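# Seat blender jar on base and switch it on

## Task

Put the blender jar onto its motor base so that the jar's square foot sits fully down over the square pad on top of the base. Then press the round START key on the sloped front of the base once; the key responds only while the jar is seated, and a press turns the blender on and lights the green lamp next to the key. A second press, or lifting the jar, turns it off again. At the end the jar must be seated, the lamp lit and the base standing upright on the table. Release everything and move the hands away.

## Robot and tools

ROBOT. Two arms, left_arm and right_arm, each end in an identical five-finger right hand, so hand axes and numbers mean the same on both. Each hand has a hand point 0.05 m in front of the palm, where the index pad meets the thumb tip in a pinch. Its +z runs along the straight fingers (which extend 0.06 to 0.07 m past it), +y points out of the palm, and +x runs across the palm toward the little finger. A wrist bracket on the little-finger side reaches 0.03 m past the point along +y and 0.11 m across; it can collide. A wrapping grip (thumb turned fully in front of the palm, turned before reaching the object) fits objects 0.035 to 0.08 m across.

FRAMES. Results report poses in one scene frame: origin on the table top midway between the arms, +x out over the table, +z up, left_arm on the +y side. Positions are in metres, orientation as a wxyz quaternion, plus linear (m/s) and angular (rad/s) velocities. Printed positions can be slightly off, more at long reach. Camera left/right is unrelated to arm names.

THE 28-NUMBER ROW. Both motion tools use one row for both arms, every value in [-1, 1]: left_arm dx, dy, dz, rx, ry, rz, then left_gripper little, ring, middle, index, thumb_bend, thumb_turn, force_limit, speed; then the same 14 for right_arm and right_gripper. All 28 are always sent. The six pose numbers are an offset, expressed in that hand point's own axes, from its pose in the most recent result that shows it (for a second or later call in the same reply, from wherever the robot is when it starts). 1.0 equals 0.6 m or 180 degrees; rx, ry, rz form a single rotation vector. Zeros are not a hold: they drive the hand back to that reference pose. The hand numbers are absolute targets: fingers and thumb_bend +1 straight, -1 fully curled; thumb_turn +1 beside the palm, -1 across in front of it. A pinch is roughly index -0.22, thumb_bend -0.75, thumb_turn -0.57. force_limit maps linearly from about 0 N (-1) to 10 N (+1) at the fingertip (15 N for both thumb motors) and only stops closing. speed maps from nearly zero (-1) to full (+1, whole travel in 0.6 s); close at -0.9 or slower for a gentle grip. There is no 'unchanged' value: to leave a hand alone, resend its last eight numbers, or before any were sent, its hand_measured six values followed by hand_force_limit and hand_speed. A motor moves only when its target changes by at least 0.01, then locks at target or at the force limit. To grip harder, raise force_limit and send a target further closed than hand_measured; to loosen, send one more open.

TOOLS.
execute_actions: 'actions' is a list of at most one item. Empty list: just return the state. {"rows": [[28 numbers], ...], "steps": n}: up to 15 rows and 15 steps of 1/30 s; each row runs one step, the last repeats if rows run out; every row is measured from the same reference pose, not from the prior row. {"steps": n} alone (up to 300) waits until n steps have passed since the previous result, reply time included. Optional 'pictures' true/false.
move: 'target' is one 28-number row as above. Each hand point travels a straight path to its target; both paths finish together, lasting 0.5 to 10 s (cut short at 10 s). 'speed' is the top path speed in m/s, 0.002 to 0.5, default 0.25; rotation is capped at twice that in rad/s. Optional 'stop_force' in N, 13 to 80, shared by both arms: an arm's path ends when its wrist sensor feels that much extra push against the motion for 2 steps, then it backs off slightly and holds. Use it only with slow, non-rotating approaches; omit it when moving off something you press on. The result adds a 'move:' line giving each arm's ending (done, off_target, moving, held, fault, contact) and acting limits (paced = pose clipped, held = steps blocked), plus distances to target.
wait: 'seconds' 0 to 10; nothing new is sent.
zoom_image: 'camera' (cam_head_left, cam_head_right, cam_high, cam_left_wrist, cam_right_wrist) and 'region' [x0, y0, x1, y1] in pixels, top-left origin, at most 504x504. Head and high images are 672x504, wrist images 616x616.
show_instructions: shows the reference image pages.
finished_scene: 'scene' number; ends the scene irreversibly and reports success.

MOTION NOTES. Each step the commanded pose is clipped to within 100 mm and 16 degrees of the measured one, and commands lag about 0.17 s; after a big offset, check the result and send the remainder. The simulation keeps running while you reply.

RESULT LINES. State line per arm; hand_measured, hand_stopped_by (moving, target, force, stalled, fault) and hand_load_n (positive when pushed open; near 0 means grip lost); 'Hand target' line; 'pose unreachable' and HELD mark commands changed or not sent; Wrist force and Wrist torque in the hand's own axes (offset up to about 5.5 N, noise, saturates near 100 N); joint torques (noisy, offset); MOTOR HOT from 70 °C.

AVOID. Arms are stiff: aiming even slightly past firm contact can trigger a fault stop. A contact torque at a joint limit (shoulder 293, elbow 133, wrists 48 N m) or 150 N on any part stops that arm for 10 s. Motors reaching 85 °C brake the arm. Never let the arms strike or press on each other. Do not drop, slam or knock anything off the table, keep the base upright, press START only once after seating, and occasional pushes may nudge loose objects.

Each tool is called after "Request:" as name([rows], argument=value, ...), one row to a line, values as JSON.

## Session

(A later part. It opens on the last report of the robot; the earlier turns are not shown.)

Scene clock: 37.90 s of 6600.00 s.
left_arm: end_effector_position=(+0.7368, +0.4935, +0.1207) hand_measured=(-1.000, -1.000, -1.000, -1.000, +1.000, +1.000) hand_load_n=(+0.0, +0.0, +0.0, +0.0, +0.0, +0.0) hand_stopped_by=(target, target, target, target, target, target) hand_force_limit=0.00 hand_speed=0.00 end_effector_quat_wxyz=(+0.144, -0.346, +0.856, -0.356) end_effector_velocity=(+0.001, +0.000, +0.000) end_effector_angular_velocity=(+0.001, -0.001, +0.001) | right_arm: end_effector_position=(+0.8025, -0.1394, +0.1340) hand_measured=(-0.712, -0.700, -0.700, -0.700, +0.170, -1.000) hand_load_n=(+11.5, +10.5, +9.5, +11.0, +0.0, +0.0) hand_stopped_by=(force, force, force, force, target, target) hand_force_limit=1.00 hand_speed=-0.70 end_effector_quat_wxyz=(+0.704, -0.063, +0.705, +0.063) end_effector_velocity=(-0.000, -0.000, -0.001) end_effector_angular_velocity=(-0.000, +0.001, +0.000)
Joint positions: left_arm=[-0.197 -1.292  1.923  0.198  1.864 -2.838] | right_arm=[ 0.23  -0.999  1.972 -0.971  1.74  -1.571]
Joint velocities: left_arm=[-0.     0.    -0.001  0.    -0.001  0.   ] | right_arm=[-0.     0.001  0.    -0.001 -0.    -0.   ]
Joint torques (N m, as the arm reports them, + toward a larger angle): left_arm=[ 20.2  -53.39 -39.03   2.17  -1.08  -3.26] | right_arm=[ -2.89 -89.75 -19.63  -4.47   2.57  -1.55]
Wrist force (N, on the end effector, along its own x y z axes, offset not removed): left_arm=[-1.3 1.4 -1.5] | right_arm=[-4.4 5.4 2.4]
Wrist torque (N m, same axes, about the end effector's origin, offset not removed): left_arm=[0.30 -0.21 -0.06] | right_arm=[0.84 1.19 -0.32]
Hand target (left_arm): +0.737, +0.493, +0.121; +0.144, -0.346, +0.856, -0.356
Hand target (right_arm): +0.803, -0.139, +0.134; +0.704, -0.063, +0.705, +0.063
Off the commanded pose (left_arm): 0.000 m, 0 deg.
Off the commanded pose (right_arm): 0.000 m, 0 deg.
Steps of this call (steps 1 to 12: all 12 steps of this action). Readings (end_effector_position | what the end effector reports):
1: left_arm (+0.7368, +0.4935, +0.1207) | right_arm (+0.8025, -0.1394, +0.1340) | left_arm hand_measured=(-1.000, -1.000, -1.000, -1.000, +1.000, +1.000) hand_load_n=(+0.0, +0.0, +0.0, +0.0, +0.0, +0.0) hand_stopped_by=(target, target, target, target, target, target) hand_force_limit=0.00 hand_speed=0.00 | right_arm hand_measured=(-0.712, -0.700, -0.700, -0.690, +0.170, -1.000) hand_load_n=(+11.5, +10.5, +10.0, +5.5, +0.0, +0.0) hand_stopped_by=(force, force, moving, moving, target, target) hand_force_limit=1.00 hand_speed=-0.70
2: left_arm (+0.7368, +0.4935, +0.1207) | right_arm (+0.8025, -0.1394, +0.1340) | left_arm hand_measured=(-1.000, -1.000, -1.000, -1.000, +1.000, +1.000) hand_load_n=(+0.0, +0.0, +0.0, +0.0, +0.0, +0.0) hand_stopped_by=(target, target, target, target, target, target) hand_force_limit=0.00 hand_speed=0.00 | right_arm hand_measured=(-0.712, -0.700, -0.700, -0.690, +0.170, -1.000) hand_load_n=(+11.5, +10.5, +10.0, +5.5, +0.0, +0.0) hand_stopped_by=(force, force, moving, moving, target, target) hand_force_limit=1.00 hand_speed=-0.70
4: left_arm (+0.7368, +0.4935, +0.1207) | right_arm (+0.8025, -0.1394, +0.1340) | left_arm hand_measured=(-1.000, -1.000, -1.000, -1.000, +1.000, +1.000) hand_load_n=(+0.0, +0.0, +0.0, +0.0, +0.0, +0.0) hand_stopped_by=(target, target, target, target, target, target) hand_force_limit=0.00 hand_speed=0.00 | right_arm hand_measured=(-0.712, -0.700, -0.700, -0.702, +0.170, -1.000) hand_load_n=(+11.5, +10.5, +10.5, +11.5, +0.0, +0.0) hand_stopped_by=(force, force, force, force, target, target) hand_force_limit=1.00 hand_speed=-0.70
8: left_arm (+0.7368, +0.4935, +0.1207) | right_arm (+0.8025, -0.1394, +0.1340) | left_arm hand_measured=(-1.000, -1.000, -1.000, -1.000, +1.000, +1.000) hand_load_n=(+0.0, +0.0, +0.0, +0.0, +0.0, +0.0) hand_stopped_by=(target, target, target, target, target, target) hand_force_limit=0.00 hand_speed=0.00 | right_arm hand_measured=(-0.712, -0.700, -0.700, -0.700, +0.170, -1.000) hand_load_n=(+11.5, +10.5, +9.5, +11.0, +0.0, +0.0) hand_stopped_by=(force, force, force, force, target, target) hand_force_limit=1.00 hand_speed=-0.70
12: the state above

Request:
move(target=[0,0,0,0,0,0,-1,-1,-1,-1,1,1,0,0, -0.285,0,0,0,0,0,-0.98,-0.98,-0.98,-0.98,-0.5,-1,0.2,-0.6], speed=0.09)

Scene clock: 41.47 s of 6600.00 s.
left_arm: end_effector_position=(+0.7368, +0.4935, +0.1207) hand_measured=(-1.000, -1.000, -1.000, -1.000, +1.000, +1.000) hand_load_n=(+0.0, +0.0, +0.0, +0.0, +0.0, +0.0) hand_stopped_by=(target, target, target, target, target, target) hand_force_limit=0.00 hand_speed=0.00 end_effector_quat_wxyz=(+0.144, -0.346, +0.856, -0.356) end_effector_velocity=(+0.000, +0.000, -0.000) end_effector_angular_velocity=(-0.000, +0.000, +0.000) | right_arm: end_effector_position=(+0.8025, -0.1393, +0.3046) hand_measured=(-0.712, -0.700, -0.700, -0.700, +0.074, -1.000) hand_load_n=(+10.5, +9.5, +9.5, +10.0, +9.0, +1.0) hand_stopped_by=(force, force, force, force, force, target) hand_force_limit=0.20 hand_speed=-0.60 end_effector_quat_wxyz=(+0.704, -0.063, +0.705, +0.063) end_effector_velocity=(+0.000, +0.001, +0.003) end_effector_angular_velocity=(+0.000, -0.001, +0.001)
Joint positions: left_arm=[-0.197 -1.292  1.923  0.198  1.864 -2.838] | right_arm=[ 0.23  -1.22   1.905 -0.684  1.74  -1.571]
Joint velocities: left_arm=[ 0.001  0.001 -0.    -0.     0.001 -0.   ] | right_arm=[ 0.001 -0.003 -0.003  0.005  0.     0.   ]
Joint torques (N m, as the arm reports them, + toward a larger angle): left_arm=[ 18.79 -53.15 -39.39   2.37  -0.69  -3.29] | right_arm=[  4.88 -91.7  -49.37  -2.3    1.6    0.81]
Wrist force (N, on the end effector, along its own x y z axes, offset not removed): left_arm=[-4.6 2.0 1.0] | right_arm=[4.7 -3.0 1.1]
Wrist torque (N m, same axes, about the end effector's origin, offset not removed): left_arm=[0.38 0.24 -0.24] | right_arm=[-0.40 0.63 -1.11]
Hand target (left_arm): +0.737, +0.493, +0.121; +0.144, -0.346, +0.856, -0.356
Hand target (right_arm): +0.802, -0.139, +0.305; +0.704, -0.063, +0.705, +0.063
Off the commanded pose (left_arm): 0.000 m, 0 deg.
Off the commanded pose (right_arm): 0.001 m, 0 deg.
move: done

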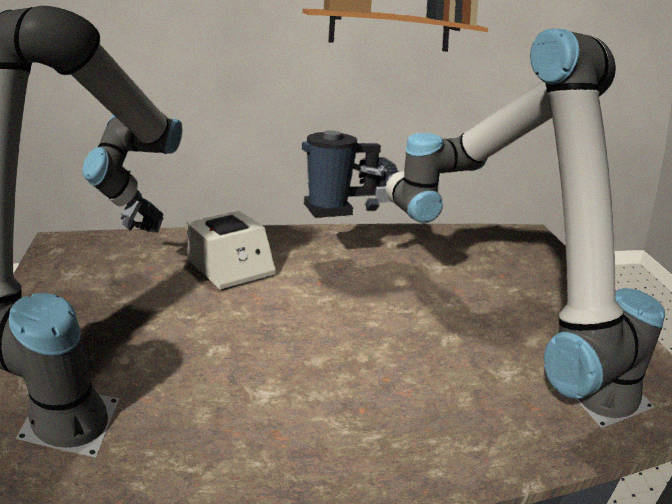

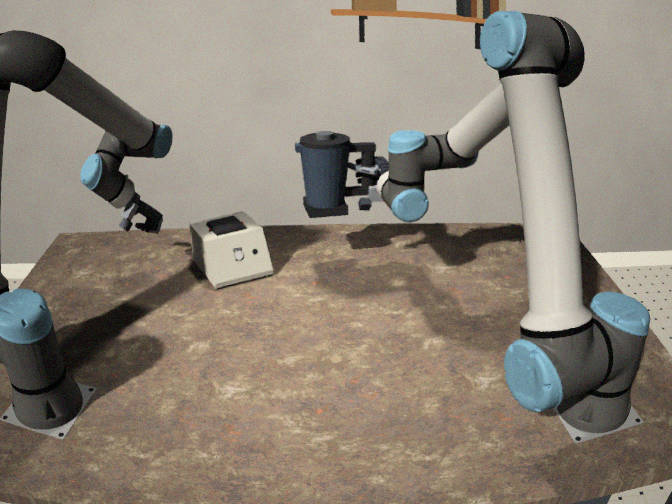

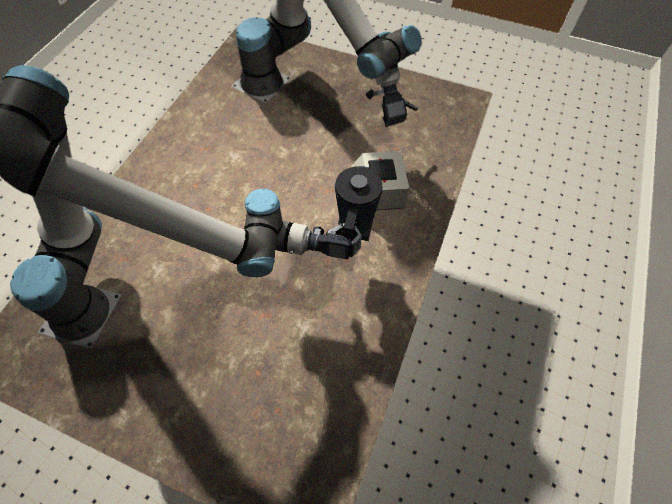

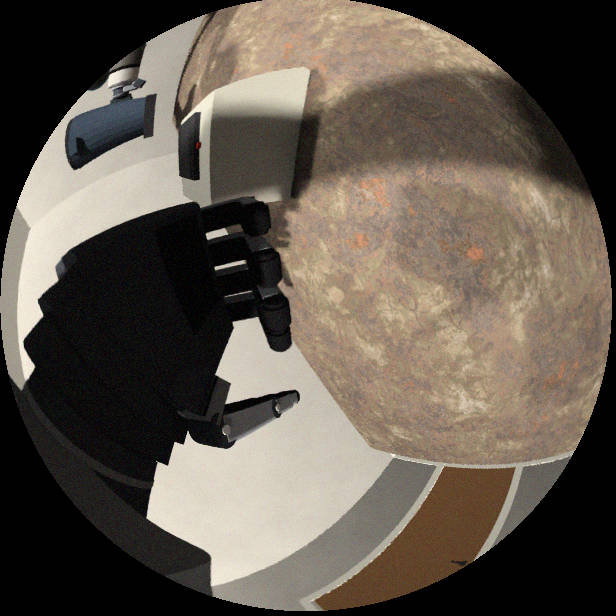

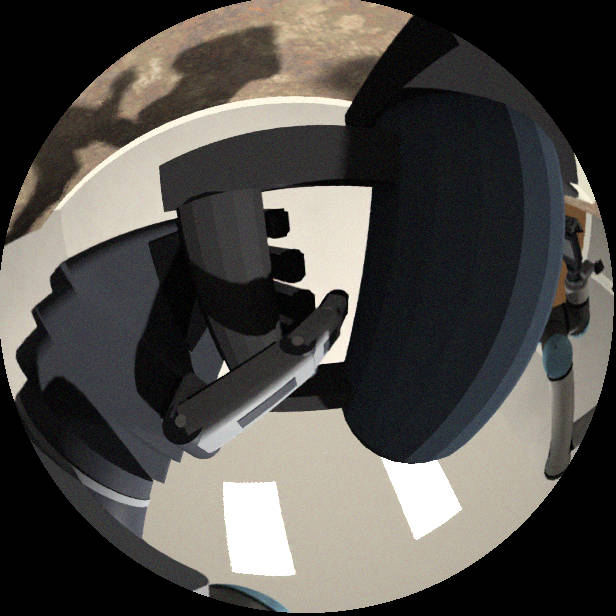

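Request:
move(target=[0,0,0,0,0,0,-1,-1,-1,-1,1,1,0,0, 0.023,0.485,0.112,-0.088,0,0,-0.98,-0.98,-0.98,-0.98,-0.5,-1,0.2,-0.6], speed=0.13)

Request:
zoom_image(camera="cam_left_wrist", region=[110, 70, 270, 230])

Request:
zoom_image(camera="cam_head_right", region=[180, 185, 285, 255])

Request:
zoom_image(camera="cam_head_left", region=[180, 185, 285, 255])

Request:
zoom_image(camera="cam_right_wrist", region=[220, 0, 460, 160])

Scene clock: 48.13 s of 6600.00 s.
left_arm: end_effector_position=(+0.7368, +0.4935, +0.1207) hand_measured=(-1.000, -1.000, -1.000, -1.000, +1.000, +1.000) hand_load_n=(+0.0, +0.0, +0.0, +0.0, +0.0, +0.0) hand_stopped_by=(target, target, target, target, target, target) hand_force_limit=0.00 hand_speed=0.00 end_effector_quat_wxyz=(+0.144, -0.346, +0.856, -0.356) end_effector_velocity=(+0.000, -0.001, +0.000) end_effector_angular_velocity=(-0.001, -0.002, -0.001) | right_arm: end_effector_position=(+0.8172, +0.1586, +0.2907) hand_measured=(-0.712, -0.700, -0.700, -0.700, +0.076, -1.000) hand_load_n=(+10.5, +9.5, +9.5, +10.0, +9.0, +1.0) hand_stopped_by=(force, force, force, force, force, target) hand_force_limit=0.20 hand_speed=-0.60 end_effector_quat_wxyz=(+0.688, -0.159, +0.690, +0.159) end_effector_velocity=(-0.000, +0.003, +0.000) end_effector_angular_velocity=(-0.001, -0.000, +0.003)
Joint positions: left_arm=[-0.197 -1.292  1.923  0.198  1.864 -2.838] | right_arm=[ 0.476 -0.941  1.484 -0.541  1.709 -1.571]
Joint velocities: left_arm=[-0.001 -0.     0.    -0.002  0.001 -0.   ] | right_arm=[ 0.002  0.002 -0.005  0.002 -0.    -0.001]
Joint torques (N m, as the arm reports them, + toward a larger angle): left_arm=[ 20.56 -51.8  -38.08   1.55  -1.24  -3.1 ] | right_arm=[  8.56 -98.87 -53.25  -2.09  -1.97   0.43]
Wrist force (N, on the end effector, along its own x y z axes, offset not removed): left_arm=[-1.5 1.6 -0.9] | right_arm=[7.6 0.7 -4.0]
Wrist torque (N m, same axes, about the end effector's origin, offset not removed): left_arm=[0.32 -0.10 -0.01] | right_arm=[0.28 0.23 -1.04]
Hand target (left_arm): +0.737, +0.493, +0.121; +0.144, -0.346, +0.856, -0.356
Hand target (right_arm): +0.817, +0.159, +0.291; +0.688, -0.160, +0.690, +0.159
Off the commanded pose (left_arm): 0.000 m, 0 deg.
Off the commanded pose (right_arm): 0.000 m, 0 deg.
After step 90, 0.77 s passed at rest.
move: done

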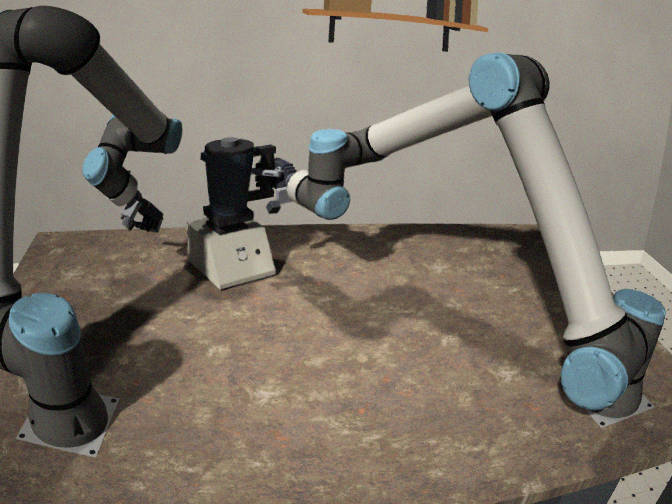

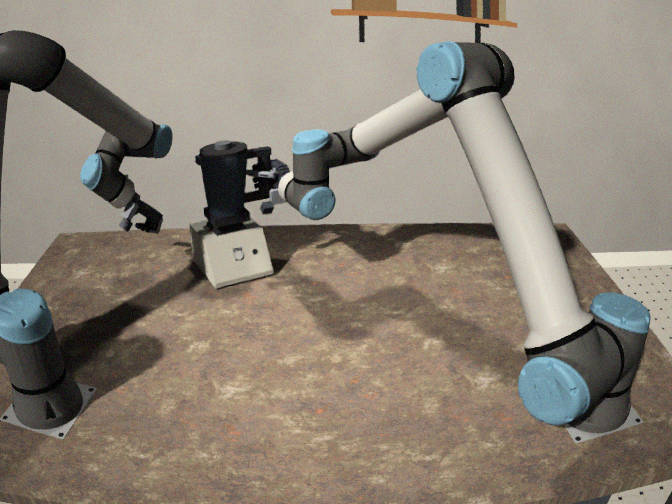

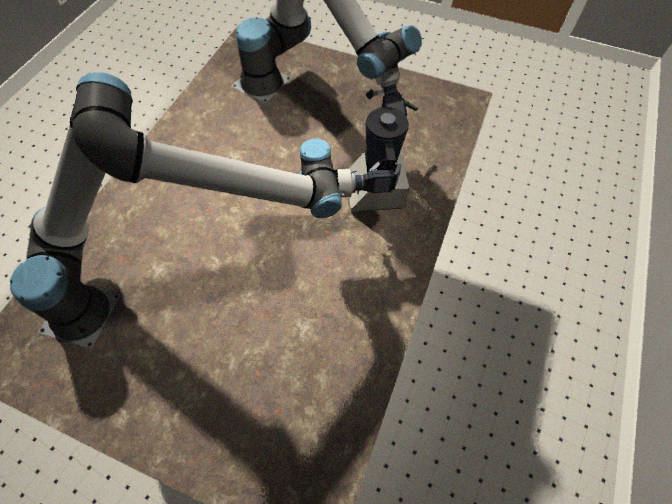

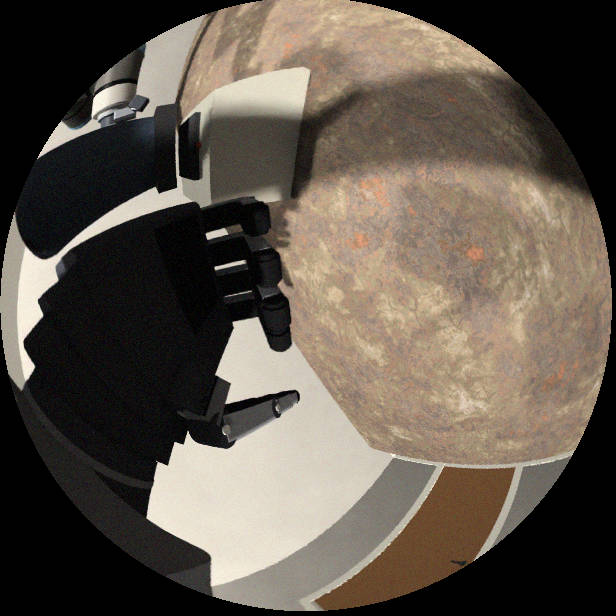

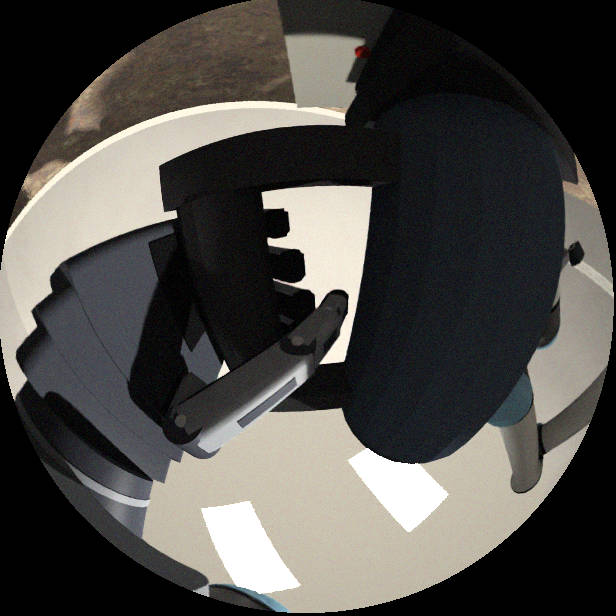

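Region (110, 70, 270, 230) of cam_left_wrist's 616x616 image, scaled by 3.150, with more detail than that image has.

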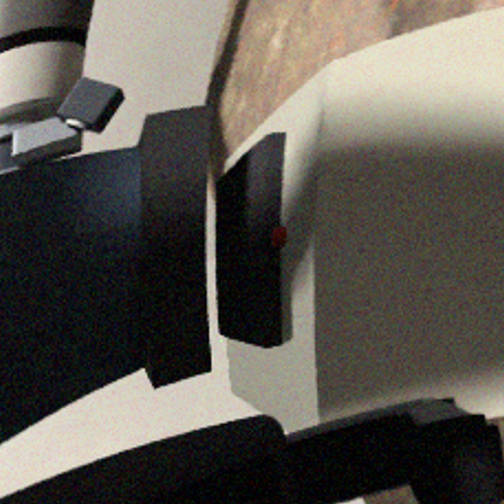

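Region (180, 185, 285, 255) of cam_head_right's 672x504 image, scaled by 4.800, with more detail than that image has.

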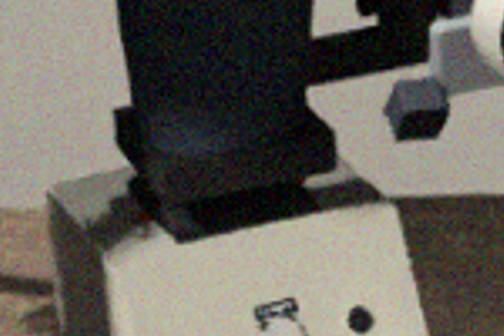

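Region (180, 185, 285, 255) of cam_head_left's 672x504 image, scaled by 4.800, with more detail than that image has.

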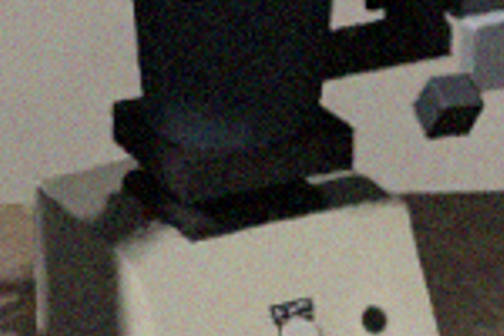

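Region (220, 0, 460, 160) of cam_right_wrist's 616x616 image, scaled by 2.100, with more detail than that image has.

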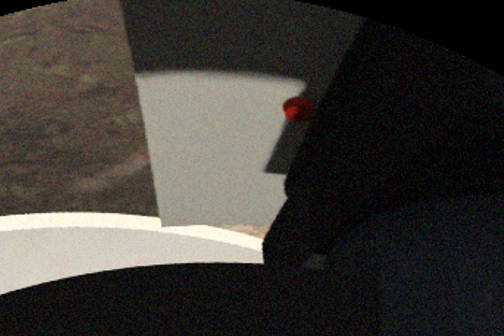

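Request:
move(target=[0,0,0,0,0,0,-1,-1,-1,-1,1,1,0,0, 0.02,0.003,0.018,-0.0083,0,0,-0.98,-0.98,-0.98,-0.98,-0.5,-1,0.2,-0.6], speed=0.03)

Request:
zoom_image(camera="cam_left_wrist", region=[110, 70, 270, 230])

Request:
zoom_image(camera="cam_head_right", region=[190, 195, 270, 250])

Request:
zoom_image(camera="cam_head_left", region=[190, 195, 270, 250])

Request:
zoom_image(camera="cam_right_wrist", region=[220, 0, 460, 160])

Request:
zoom_image(camera="cam_high", region=[335, 120, 435, 220])

Scene clock: 55.87 s of 6600.00 s.
left_arm: end_effector_position=(+0.7368, +0.4935, +0.1207) hand_measured=(-1.000, -1.000, -1.000, -1.000, +1.000, +1.000) hand_load_n=(+0.0, +0.0, +0.0, +0.0, +0.0, +0.0) hand_stopped_by=(target, target, target, target, target, target) hand_force_limit=0.00 hand_speed=0.00 end_effector_quat_wxyz=(+0.144, -0.346, +0.856, -0.356) end_effector_velocity=(+0.001, +0.001, +0.001) end_effector_angular_velocity=(+0.001, -0.002, +0.002) | right_arm: end_effector_position=(+0.8259, +0.1648, +0.2790) hand_measured=(-0.712, -0.700, -0.700, -0.700, +0.076, -1.000) hand_load_n=(+10.5, +9.5, +9.5, +10.0, +9.0, +1.0) hand_stopped_by=(force, force, force, force, force, target) hand_force_limit=0.20 hand_speed=-0.60 end_effector_quat_wxyz=(+0.686, -0.168, +0.687, +0.168) end_effector_velocity=(+0.001, +0.002, -0.003) end_effector_angular_velocity=(-0.001, +0.001, +0.005)
Joint positions: left_arm=[-0.197 -1.292  1.923  0.198  1.864 -2.838] | right_arm=[ 0.468 -0.917  1.466 -0.547  1.676 -1.571]
Joint velocities: left_arm=[ 0.    -0.001 -0.    -0.001 -0.002  0.   ] | right_arm=[-0.001  0.004 -0.003  0.    -0.006 -0.   ]
Joint torques (N m, as the arm reports them, + toward a larger angle): left_arm=[ 19.99 -53.12 -39.13   2.1   -0.81  -2.99] | right_arm=[-11.35 -98.25 -53.39  -7.13  -2.18   2.33]
Wrist force (N, on the end effector, along its own x y z axes, offset not removed): left_arm=[-1.7 1.3 1.5] | right_arm=[4.1 4.0 3.3]
Wrist torque (N m, same axes, about the end effector's origin, offset not removed): left_arm=[0.20 -0.20 -0.07] | right_arm=[0.78 0.54 -0.96]
Hand target (left_arm): +0.737, +0.493, +0.121; +0.144, -0.346, +0.856, -0.356
Hand target (right_arm): +0.826, +0.165, +0.279; +0.686, -0.168, +0.687, +0.168
Off the commanded pose (left_arm): 0.000 m, 0 deg.
Off the commanded pose (right_arm): 0.000 m, 0 deg.
After step 90, 3.83 s passed at rest.
move: done

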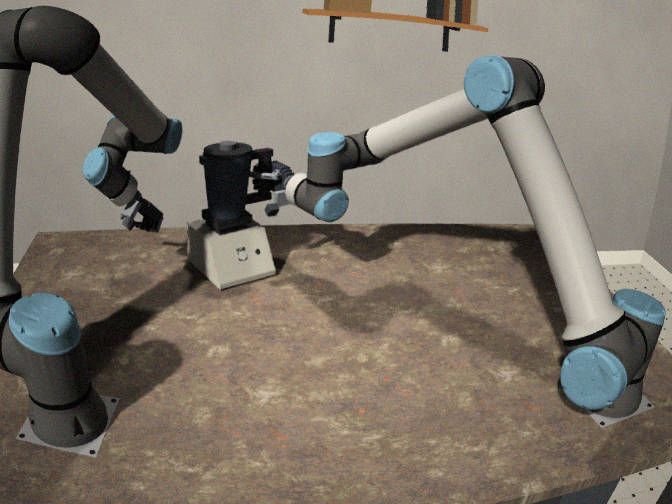

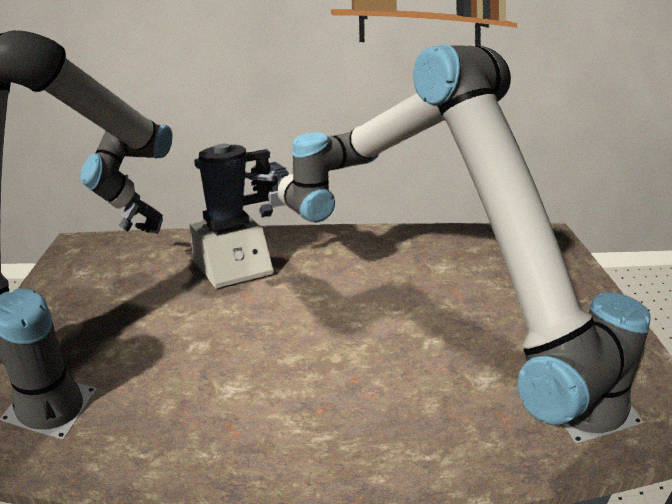

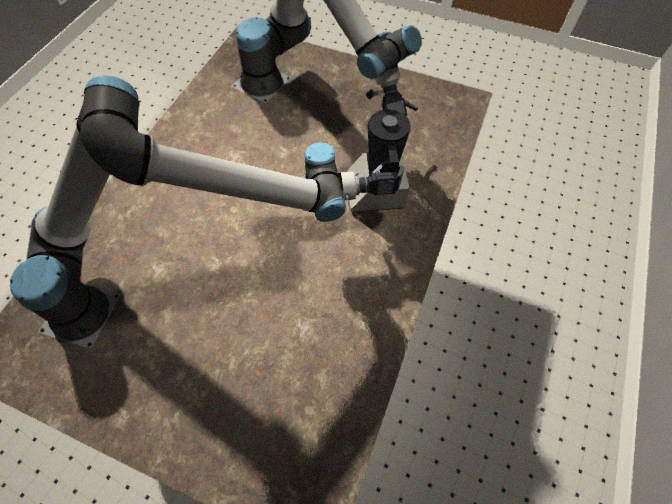

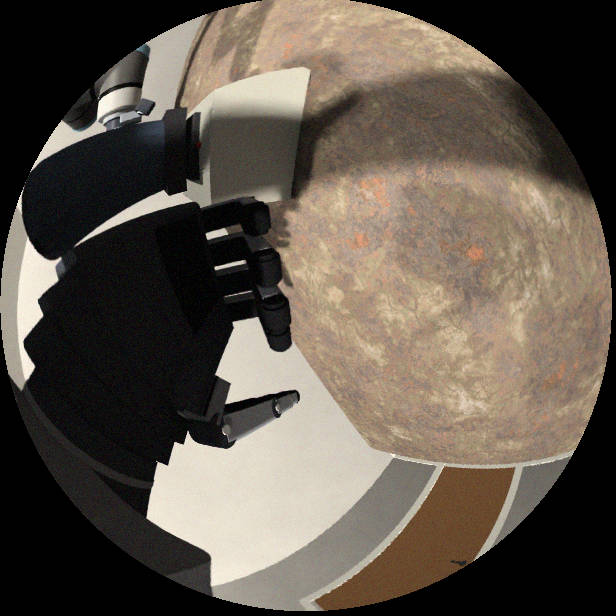

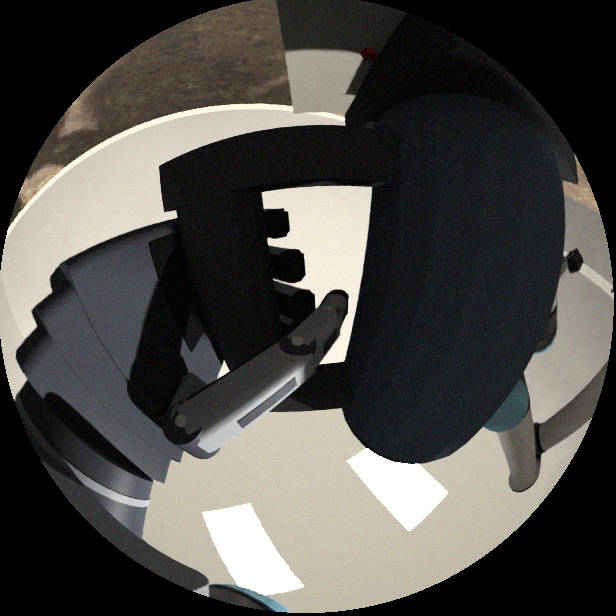

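Region (110, 70, 270, 230) of cam_left_wrist's 616x616 image, scaled by 3.150, with more detail than that image has.

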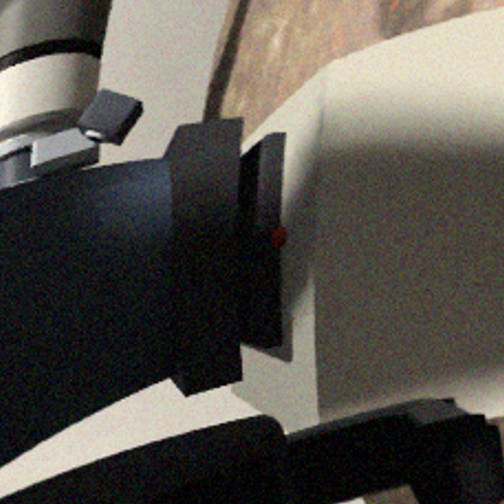

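Region (190, 195, 270, 250) of cam_head_right's 672x504 image, scaled by 6.300, with more detail than that image has; it fills the top 346 rows of this view, and the rest is white.

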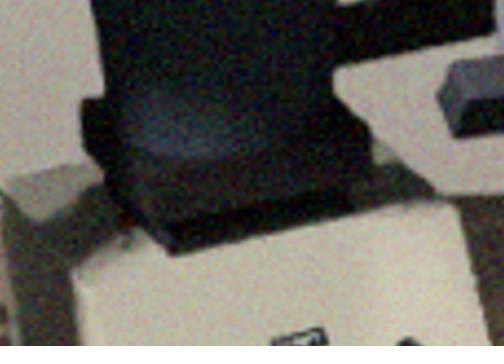

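Region (190, 195, 270, 250) of cam_head_left's 672x504 image, scaled by 6.300, with more detail than that image has; it fills the top 346 rows of this view, and the rest is white.

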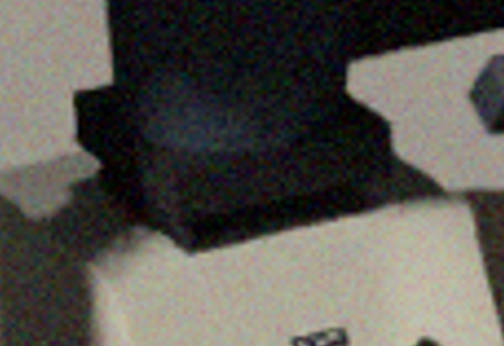

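Region (220, 0, 460, 160) of cam_right_wrist's 616x616 image, scaled by 2.100, with more detail than that image has.

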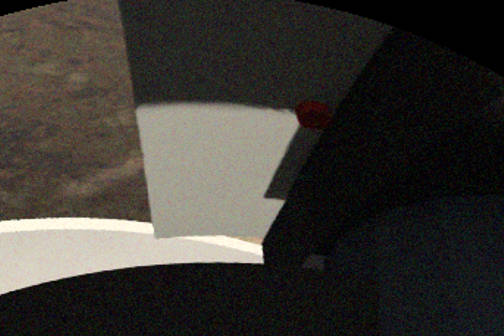

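Region (335, 120, 435, 220) of cam_high's 672x504 image, scaled by 5.040, with more detail than that image has.

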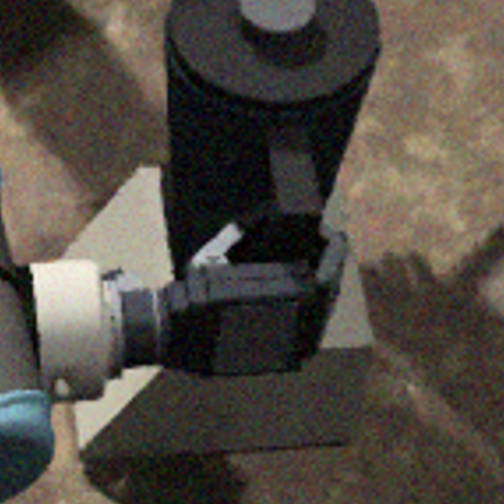

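Request:
move(target=[0,0,0,0,0,0,-1,-1,-1,-1,1,1,0,0, 0.039,-0.001,0,0,0,0,-0.98,-0.98,-0.98,-0.98,-0.5,-1,0.2,-0.6], speed=0.009, stop_force=14)

Request:
zoom_image(camera="cam_left_wrist", region=[110, 70, 270, 230])

Scene clock: 63.23 s of 6600.00 s.
left_arm: end_effector_position=(+0.7368, +0.4935, +0.1207) hand_measured=(-1.000, -1.000, -1.000, -1.000, +1.000, +1.000) hand_load_n=(+0.0, +0.0, +0.0, +0.0, +0.0, +0.0) hand_stopped_by=(target, target, target, target, target, target) hand_force_limit=0.00 hand_speed=0.00 end_effector_quat_wxyz=(+0.144, -0.346, +0.856, -0.356) end_effector_velocity=(-0.001, +0.001, -0.002) end_effector_angular_velocity=(+0.001, +0.002, +0.001) | right_arm: end_effector_position=(+0.8262, +0.1643, +0.2588) hand_measured=(-0.712, -0.700, -0.700, -0.700, +0.076, -1.000) hand_load_n=(+10.0, +9.0, +9.5, +9.5, +9.0, +1.5) hand_stopped_by=(force, force, force, force, force, target) hand_force_limit=0.20 hand_speed=-0.60 end_effector_quat_wxyz=(+0.686, -0.168, +0.687, +0.168) end_effector_velocity=(+0.001, -0.000, +0.001) end_effector_angular_velocity=(-0.001, +0.003, -0.000)
Joint positions: left_arm=[-0.197 -1.292  1.923  0.198  1.864 -2.838] | right_arm=[ 0.467 -0.899  1.476 -0.576  1.675 -1.571]
Joint velocities: left_arm=[ 0.     0.001  0.001  0.    -0.     0.   ] | right_arm=[-0.    -0.001 -0.003  0.007 -0.     0.001]
Joint torques (N m, as the arm reports them, + toward a larger angle): left_arm=[ 19.37 -53.84 -38.33   2.56  -0.61  -3.06] | right_arm=[ -7.75 -96.65 -37.01   3.22  -2.02   1.34]
Wrist force (N, on the end effector, along its own x y z axes, offset not removed): left_arm=[-2.0 1.5 -0.7] | right_arm=[-14.3 -8.0 7.2]
Wrist torque (N m, same axes, about the end effector's origin, offset not removed): left_arm=[0.42 -0.08 -0.03] | right_arm=[-1.21 0.78 -0.60]
Hand target (left_arm): +0.737, +0.493, +0.121; +0.144, -0.346, +0.856, -0.356
Hand target (right_arm): +0.826, +0.164, +0.259; +0.686, -0.168, +0.687, +0.168
Off the commanded pose (left_arm): 0.000 m, 0 deg.
Off the commanded pose (right_arm): 0.003 m, 0 deg.
After step 90, 1.73 s passed at rest.
move: contact (right_arm)

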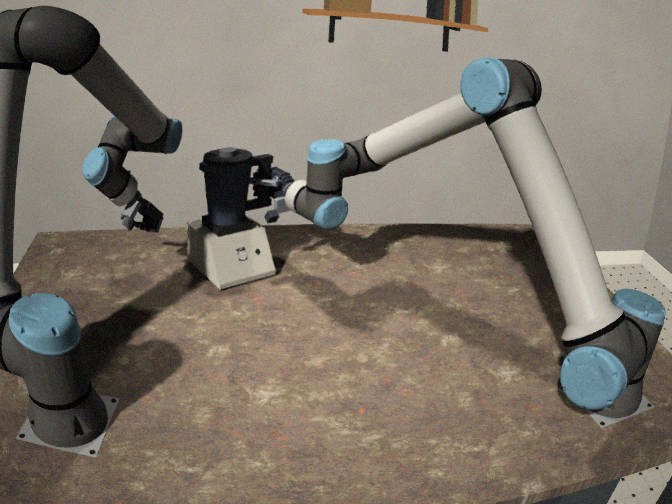

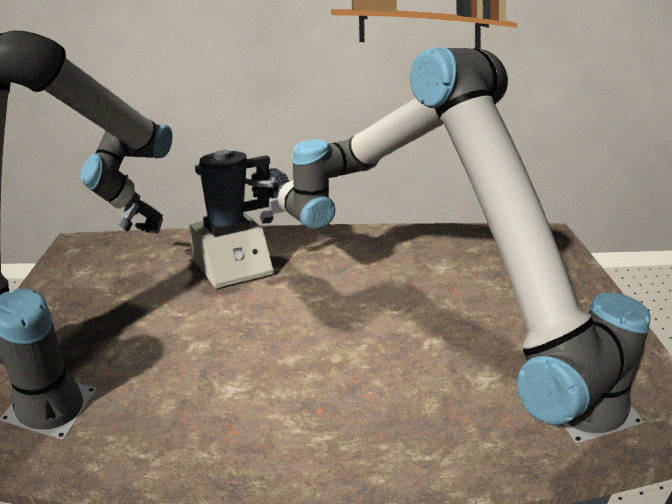

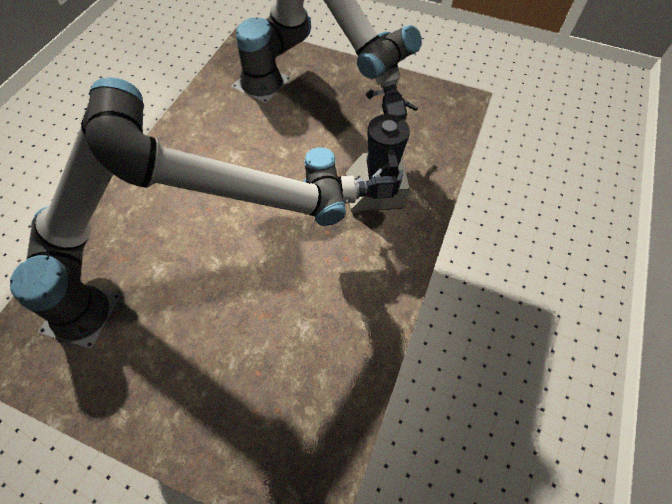

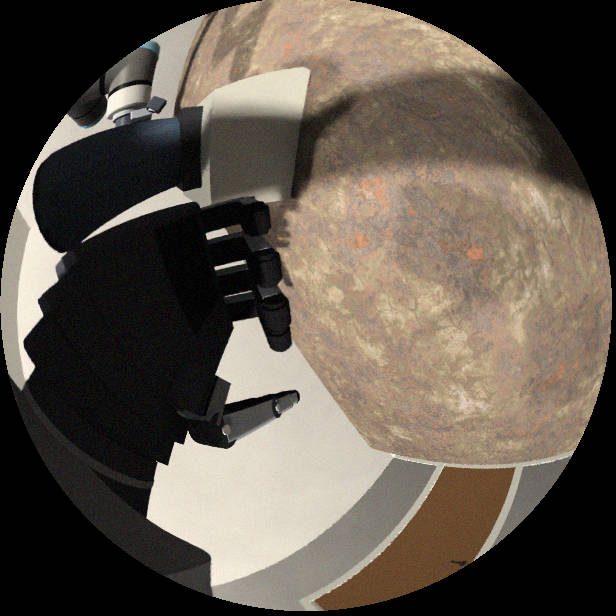

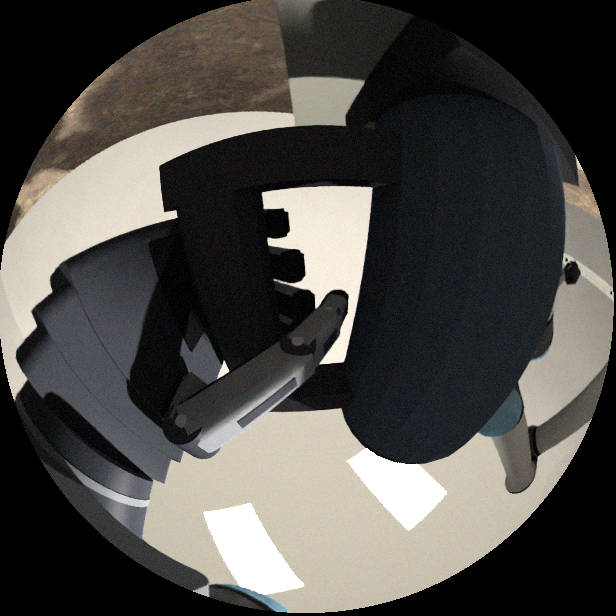

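Region (110, 70, 270, 230) of cam_left_wrist's 616x616 image, scaled by 3.150, with more detail than that image has.

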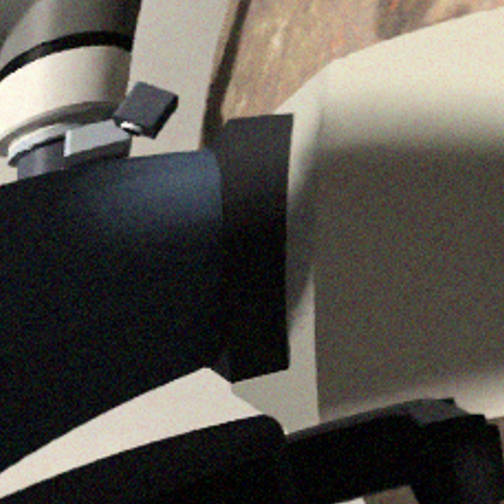

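Request:
execute_actions(actions=[])

Scene clock: 67.20 s of 6600.00 s.
left_arm: end_effector_position=(+0.7368, +0.4935, +0.1207) hand_measured=(-1.000, -1.000, -1.000, -1.000, +1.000, +1.000) hand_load_n=(+0.0, +0.0, +0.0, +0.0, +0.0, +0.0) hand_stopped_by=(target, target, target, target, target, target) hand_force_limit=0.00 hand_speed=0.00 end_effector_quat_wxyz=(+0.144, -0.346, +0.856, -0.356) end_effector_velocity=(-0.001, +0.001, -0.000) end_effector_angular_velocity=(+0.001, +0.001, +0.001) | right_arm: end_effector_position=(+0.8262, +0.1644, +0.2593) hand_measured=(-0.712, -0.700, -0.700, -0.700, +0.076, -1.000) hand_load_n=(+10.5, +9.5, +9.5, +9.5, +9.0, +1.0) hand_stopped_by=(force, force, force, force, force, target) hand_force_limit=0.20 hand_speed=-0.60 end_effector_quat_wxyz=(+0.686, -0.168, +0.687, +0.168) end_effector_velocity=(+0.000, +0.000, -0.001) end_effector_angular_velocity=(-0.000, +0.001, +0.000)
Joint positions: left_arm=[-0.197 -1.292  1.923  0.198  1.864 -2.838] | right_arm=[ 0.467 -0.899  1.476 -0.575  1.675 -1.571]
Joint velocities: left_arm=[ 0.    -0.001  0.001  0.001 -0.    -0.   ] | right_arm=[ 0.     0.001 -0.     0.    -0.     0.   ]
Joint torques (N m, as the arm reports them, + toward a larger angle): left_arm=[ 16.91 -52.73 -38.51   2.07  -0.99  -3.09] | right_arm=[   8.92 -112.39  -45.14   -4.88   -1.75   -2.61]
Wrist force (N, on the end effector, along its own x y z axes, offset not removed): left_arm=[-0.8 3.6 -0.5] | right_arm=[-4.9 -1.6 -0.6]
Wrist torque (N m, same axes, about the end effector's origin, offset not removed): left_arm=[0.58 -0.25 0.10] | right_arm=[0.18 0.98 -0.35]
Hand target (left_arm): +0.737, +0.493, +0.121; +0.144, -0.346, +0.856, -0.356
Hand target (right_arm): +0.826, +0.164, +0.259; +0.686, -0.168, +0.687, +0.168
Off the commanded pose (left_arm): 0.000 m, 0 deg.
Off the commanded pose (right_arm): 0.004 m, 0 deg.
Steps of this call (steps 1 to 90: nothing new was sent; then 0.97 s passed at rest). Readings (end_effector_position | what the end effector reports):
1: left_arm (+0.7368, +0.4935, +0.1207) | right_arm (+0.8262, +0.1643, +0.2588) | left_arm hand_measured=(-1.000, -1.000, -1.000, -1.000, +1.000, +1.000) hand_load_n=(+0.0, +0.0, +0.0, +0.0, +0.0, +0.0) hand_stopped_by=(target, target, target, target, target, target) hand_force_limit=0.00 hand_speed=0.00 | right_arm hand_measured=(-0.712, -0.700, -0.700, -0.700, +0.076, -1.000) hand_load_n=(+10.0, +9.0, +9.5, +9.5, +9.0, +1.5) hand_stopped_by=(force, force, force, force, force, target) hand_force_limit=0.20 hand_speed=-0.60
2: left_arm (+0.7368, +0.4935, +0.1207) | right_arm (+0.8262, +0.1643, +0.2589) | left_arm hand_measured=(-1.000, -1.000, -1.000, -1.000, +1.000, +1.000) hand_load_n=(+0.0, +0.0, +0.0, +0.0, +0.0, +0.0) hand_stopped_by=(target, target, target, target, target, target) hand_force_limit=0.00 hand_speed=0.00 | right_arm hand_measured=(-0.712, -0.700, -0.700, -0.700, +0.076, -1.000) hand_load_n=(+10.0, +9.5, +9.5, +9.5, +9.0, +1.5) hand_stopped_by=(force, force, force, force, force, target) hand_force_limit=0.20 hand_speed=-0.60
4: left_arm (+0.7368, +0.4935, +0.1207) | right_arm (+0.8262, +0.1643, +0.2589) | left_arm hand_measured=(-1.000, -1.000, -1.000, -1.000, +1.000, +1.000) hand_load_n=(+0.0, +0.0, +0.0, +0.0, +0.0, +0.0) hand_stopped_by=(target, target, target, target, target, target) hand_force_limit=0.00 hand_speed=0.00 | right_arm hand_measured=(-0.712, -0.700, -0.700, -0.700, +0.076, -1.000) hand_load_n=(+10.5, +9.5, +9.5, +9.5, +9.0, +1.5) hand_stopped_by=(force, force, force, force, force, target) hand_force_limit=0.20 hand_speed=-0.60
8: left_arm (+0.7368, +0.4935, +0.1207) | right_arm (+0.8262, +0.1643, +0.2590) | left_arm hand_measured=(-1.000, -1.000, -1.000, -1.000, +1.000, +1.000) hand_load_n=(+0.0, +0.0, +0.0, +0.0, +0.0, +0.0) hand_stopped_by=(target, target, target, target, target, target) hand_force_limit=0.00 hand_speed=0.00 | right_arm hand_measured=(-0.712, -0.700, -0.700, -0.700, +0.076, -1.000) hand_load_n=(+10.5, +9.5, +9.5, +9.5, +9.0, +1.5) hand_stopped_by=(force, force, force, force, force, target) hand_force_limit=0.20 hand_speed=-0.60
90: the state above

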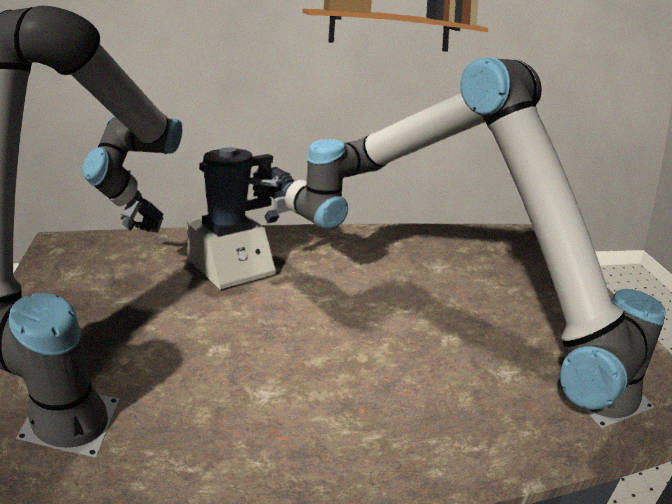

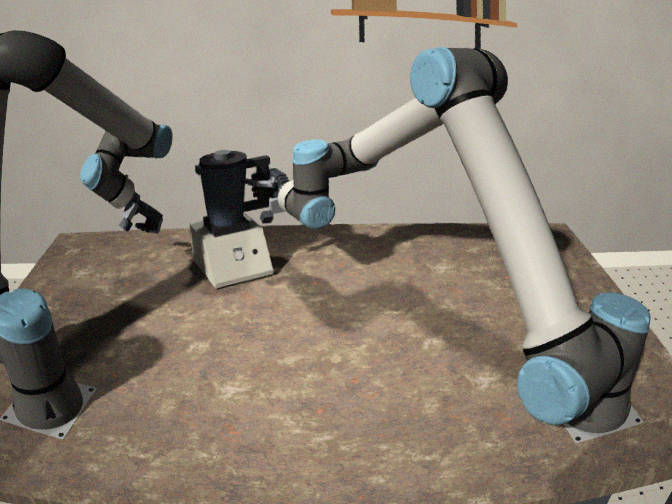

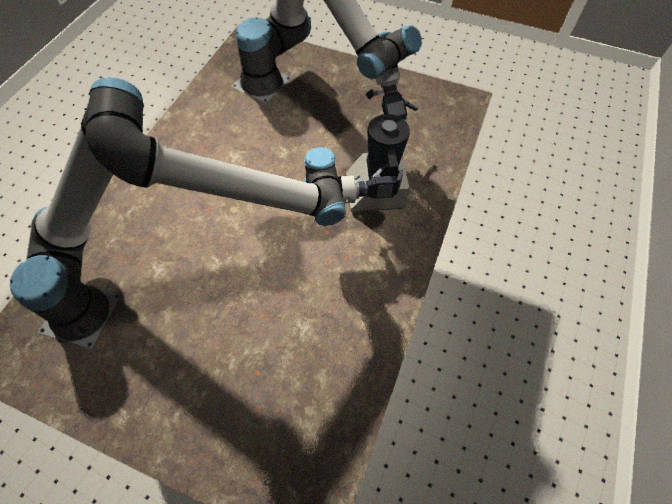

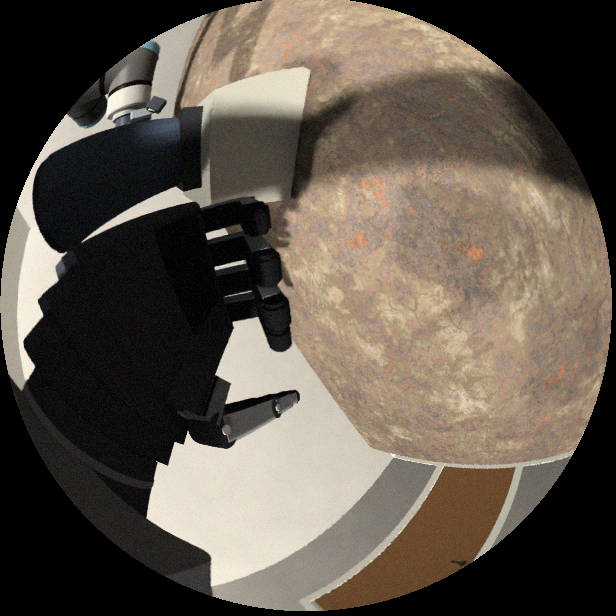

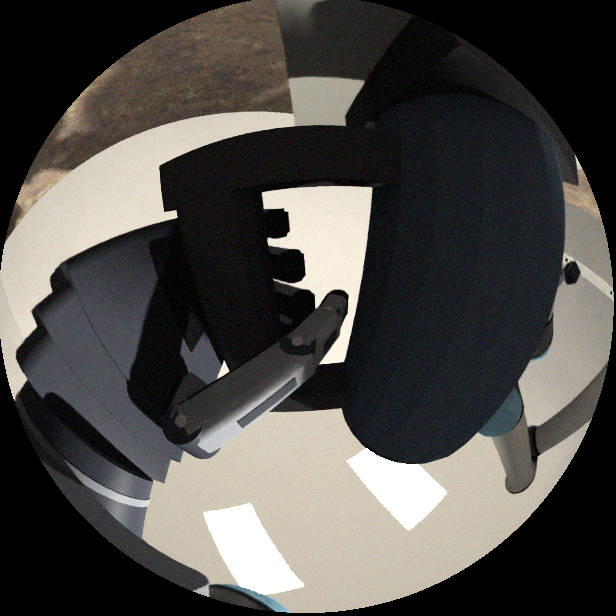

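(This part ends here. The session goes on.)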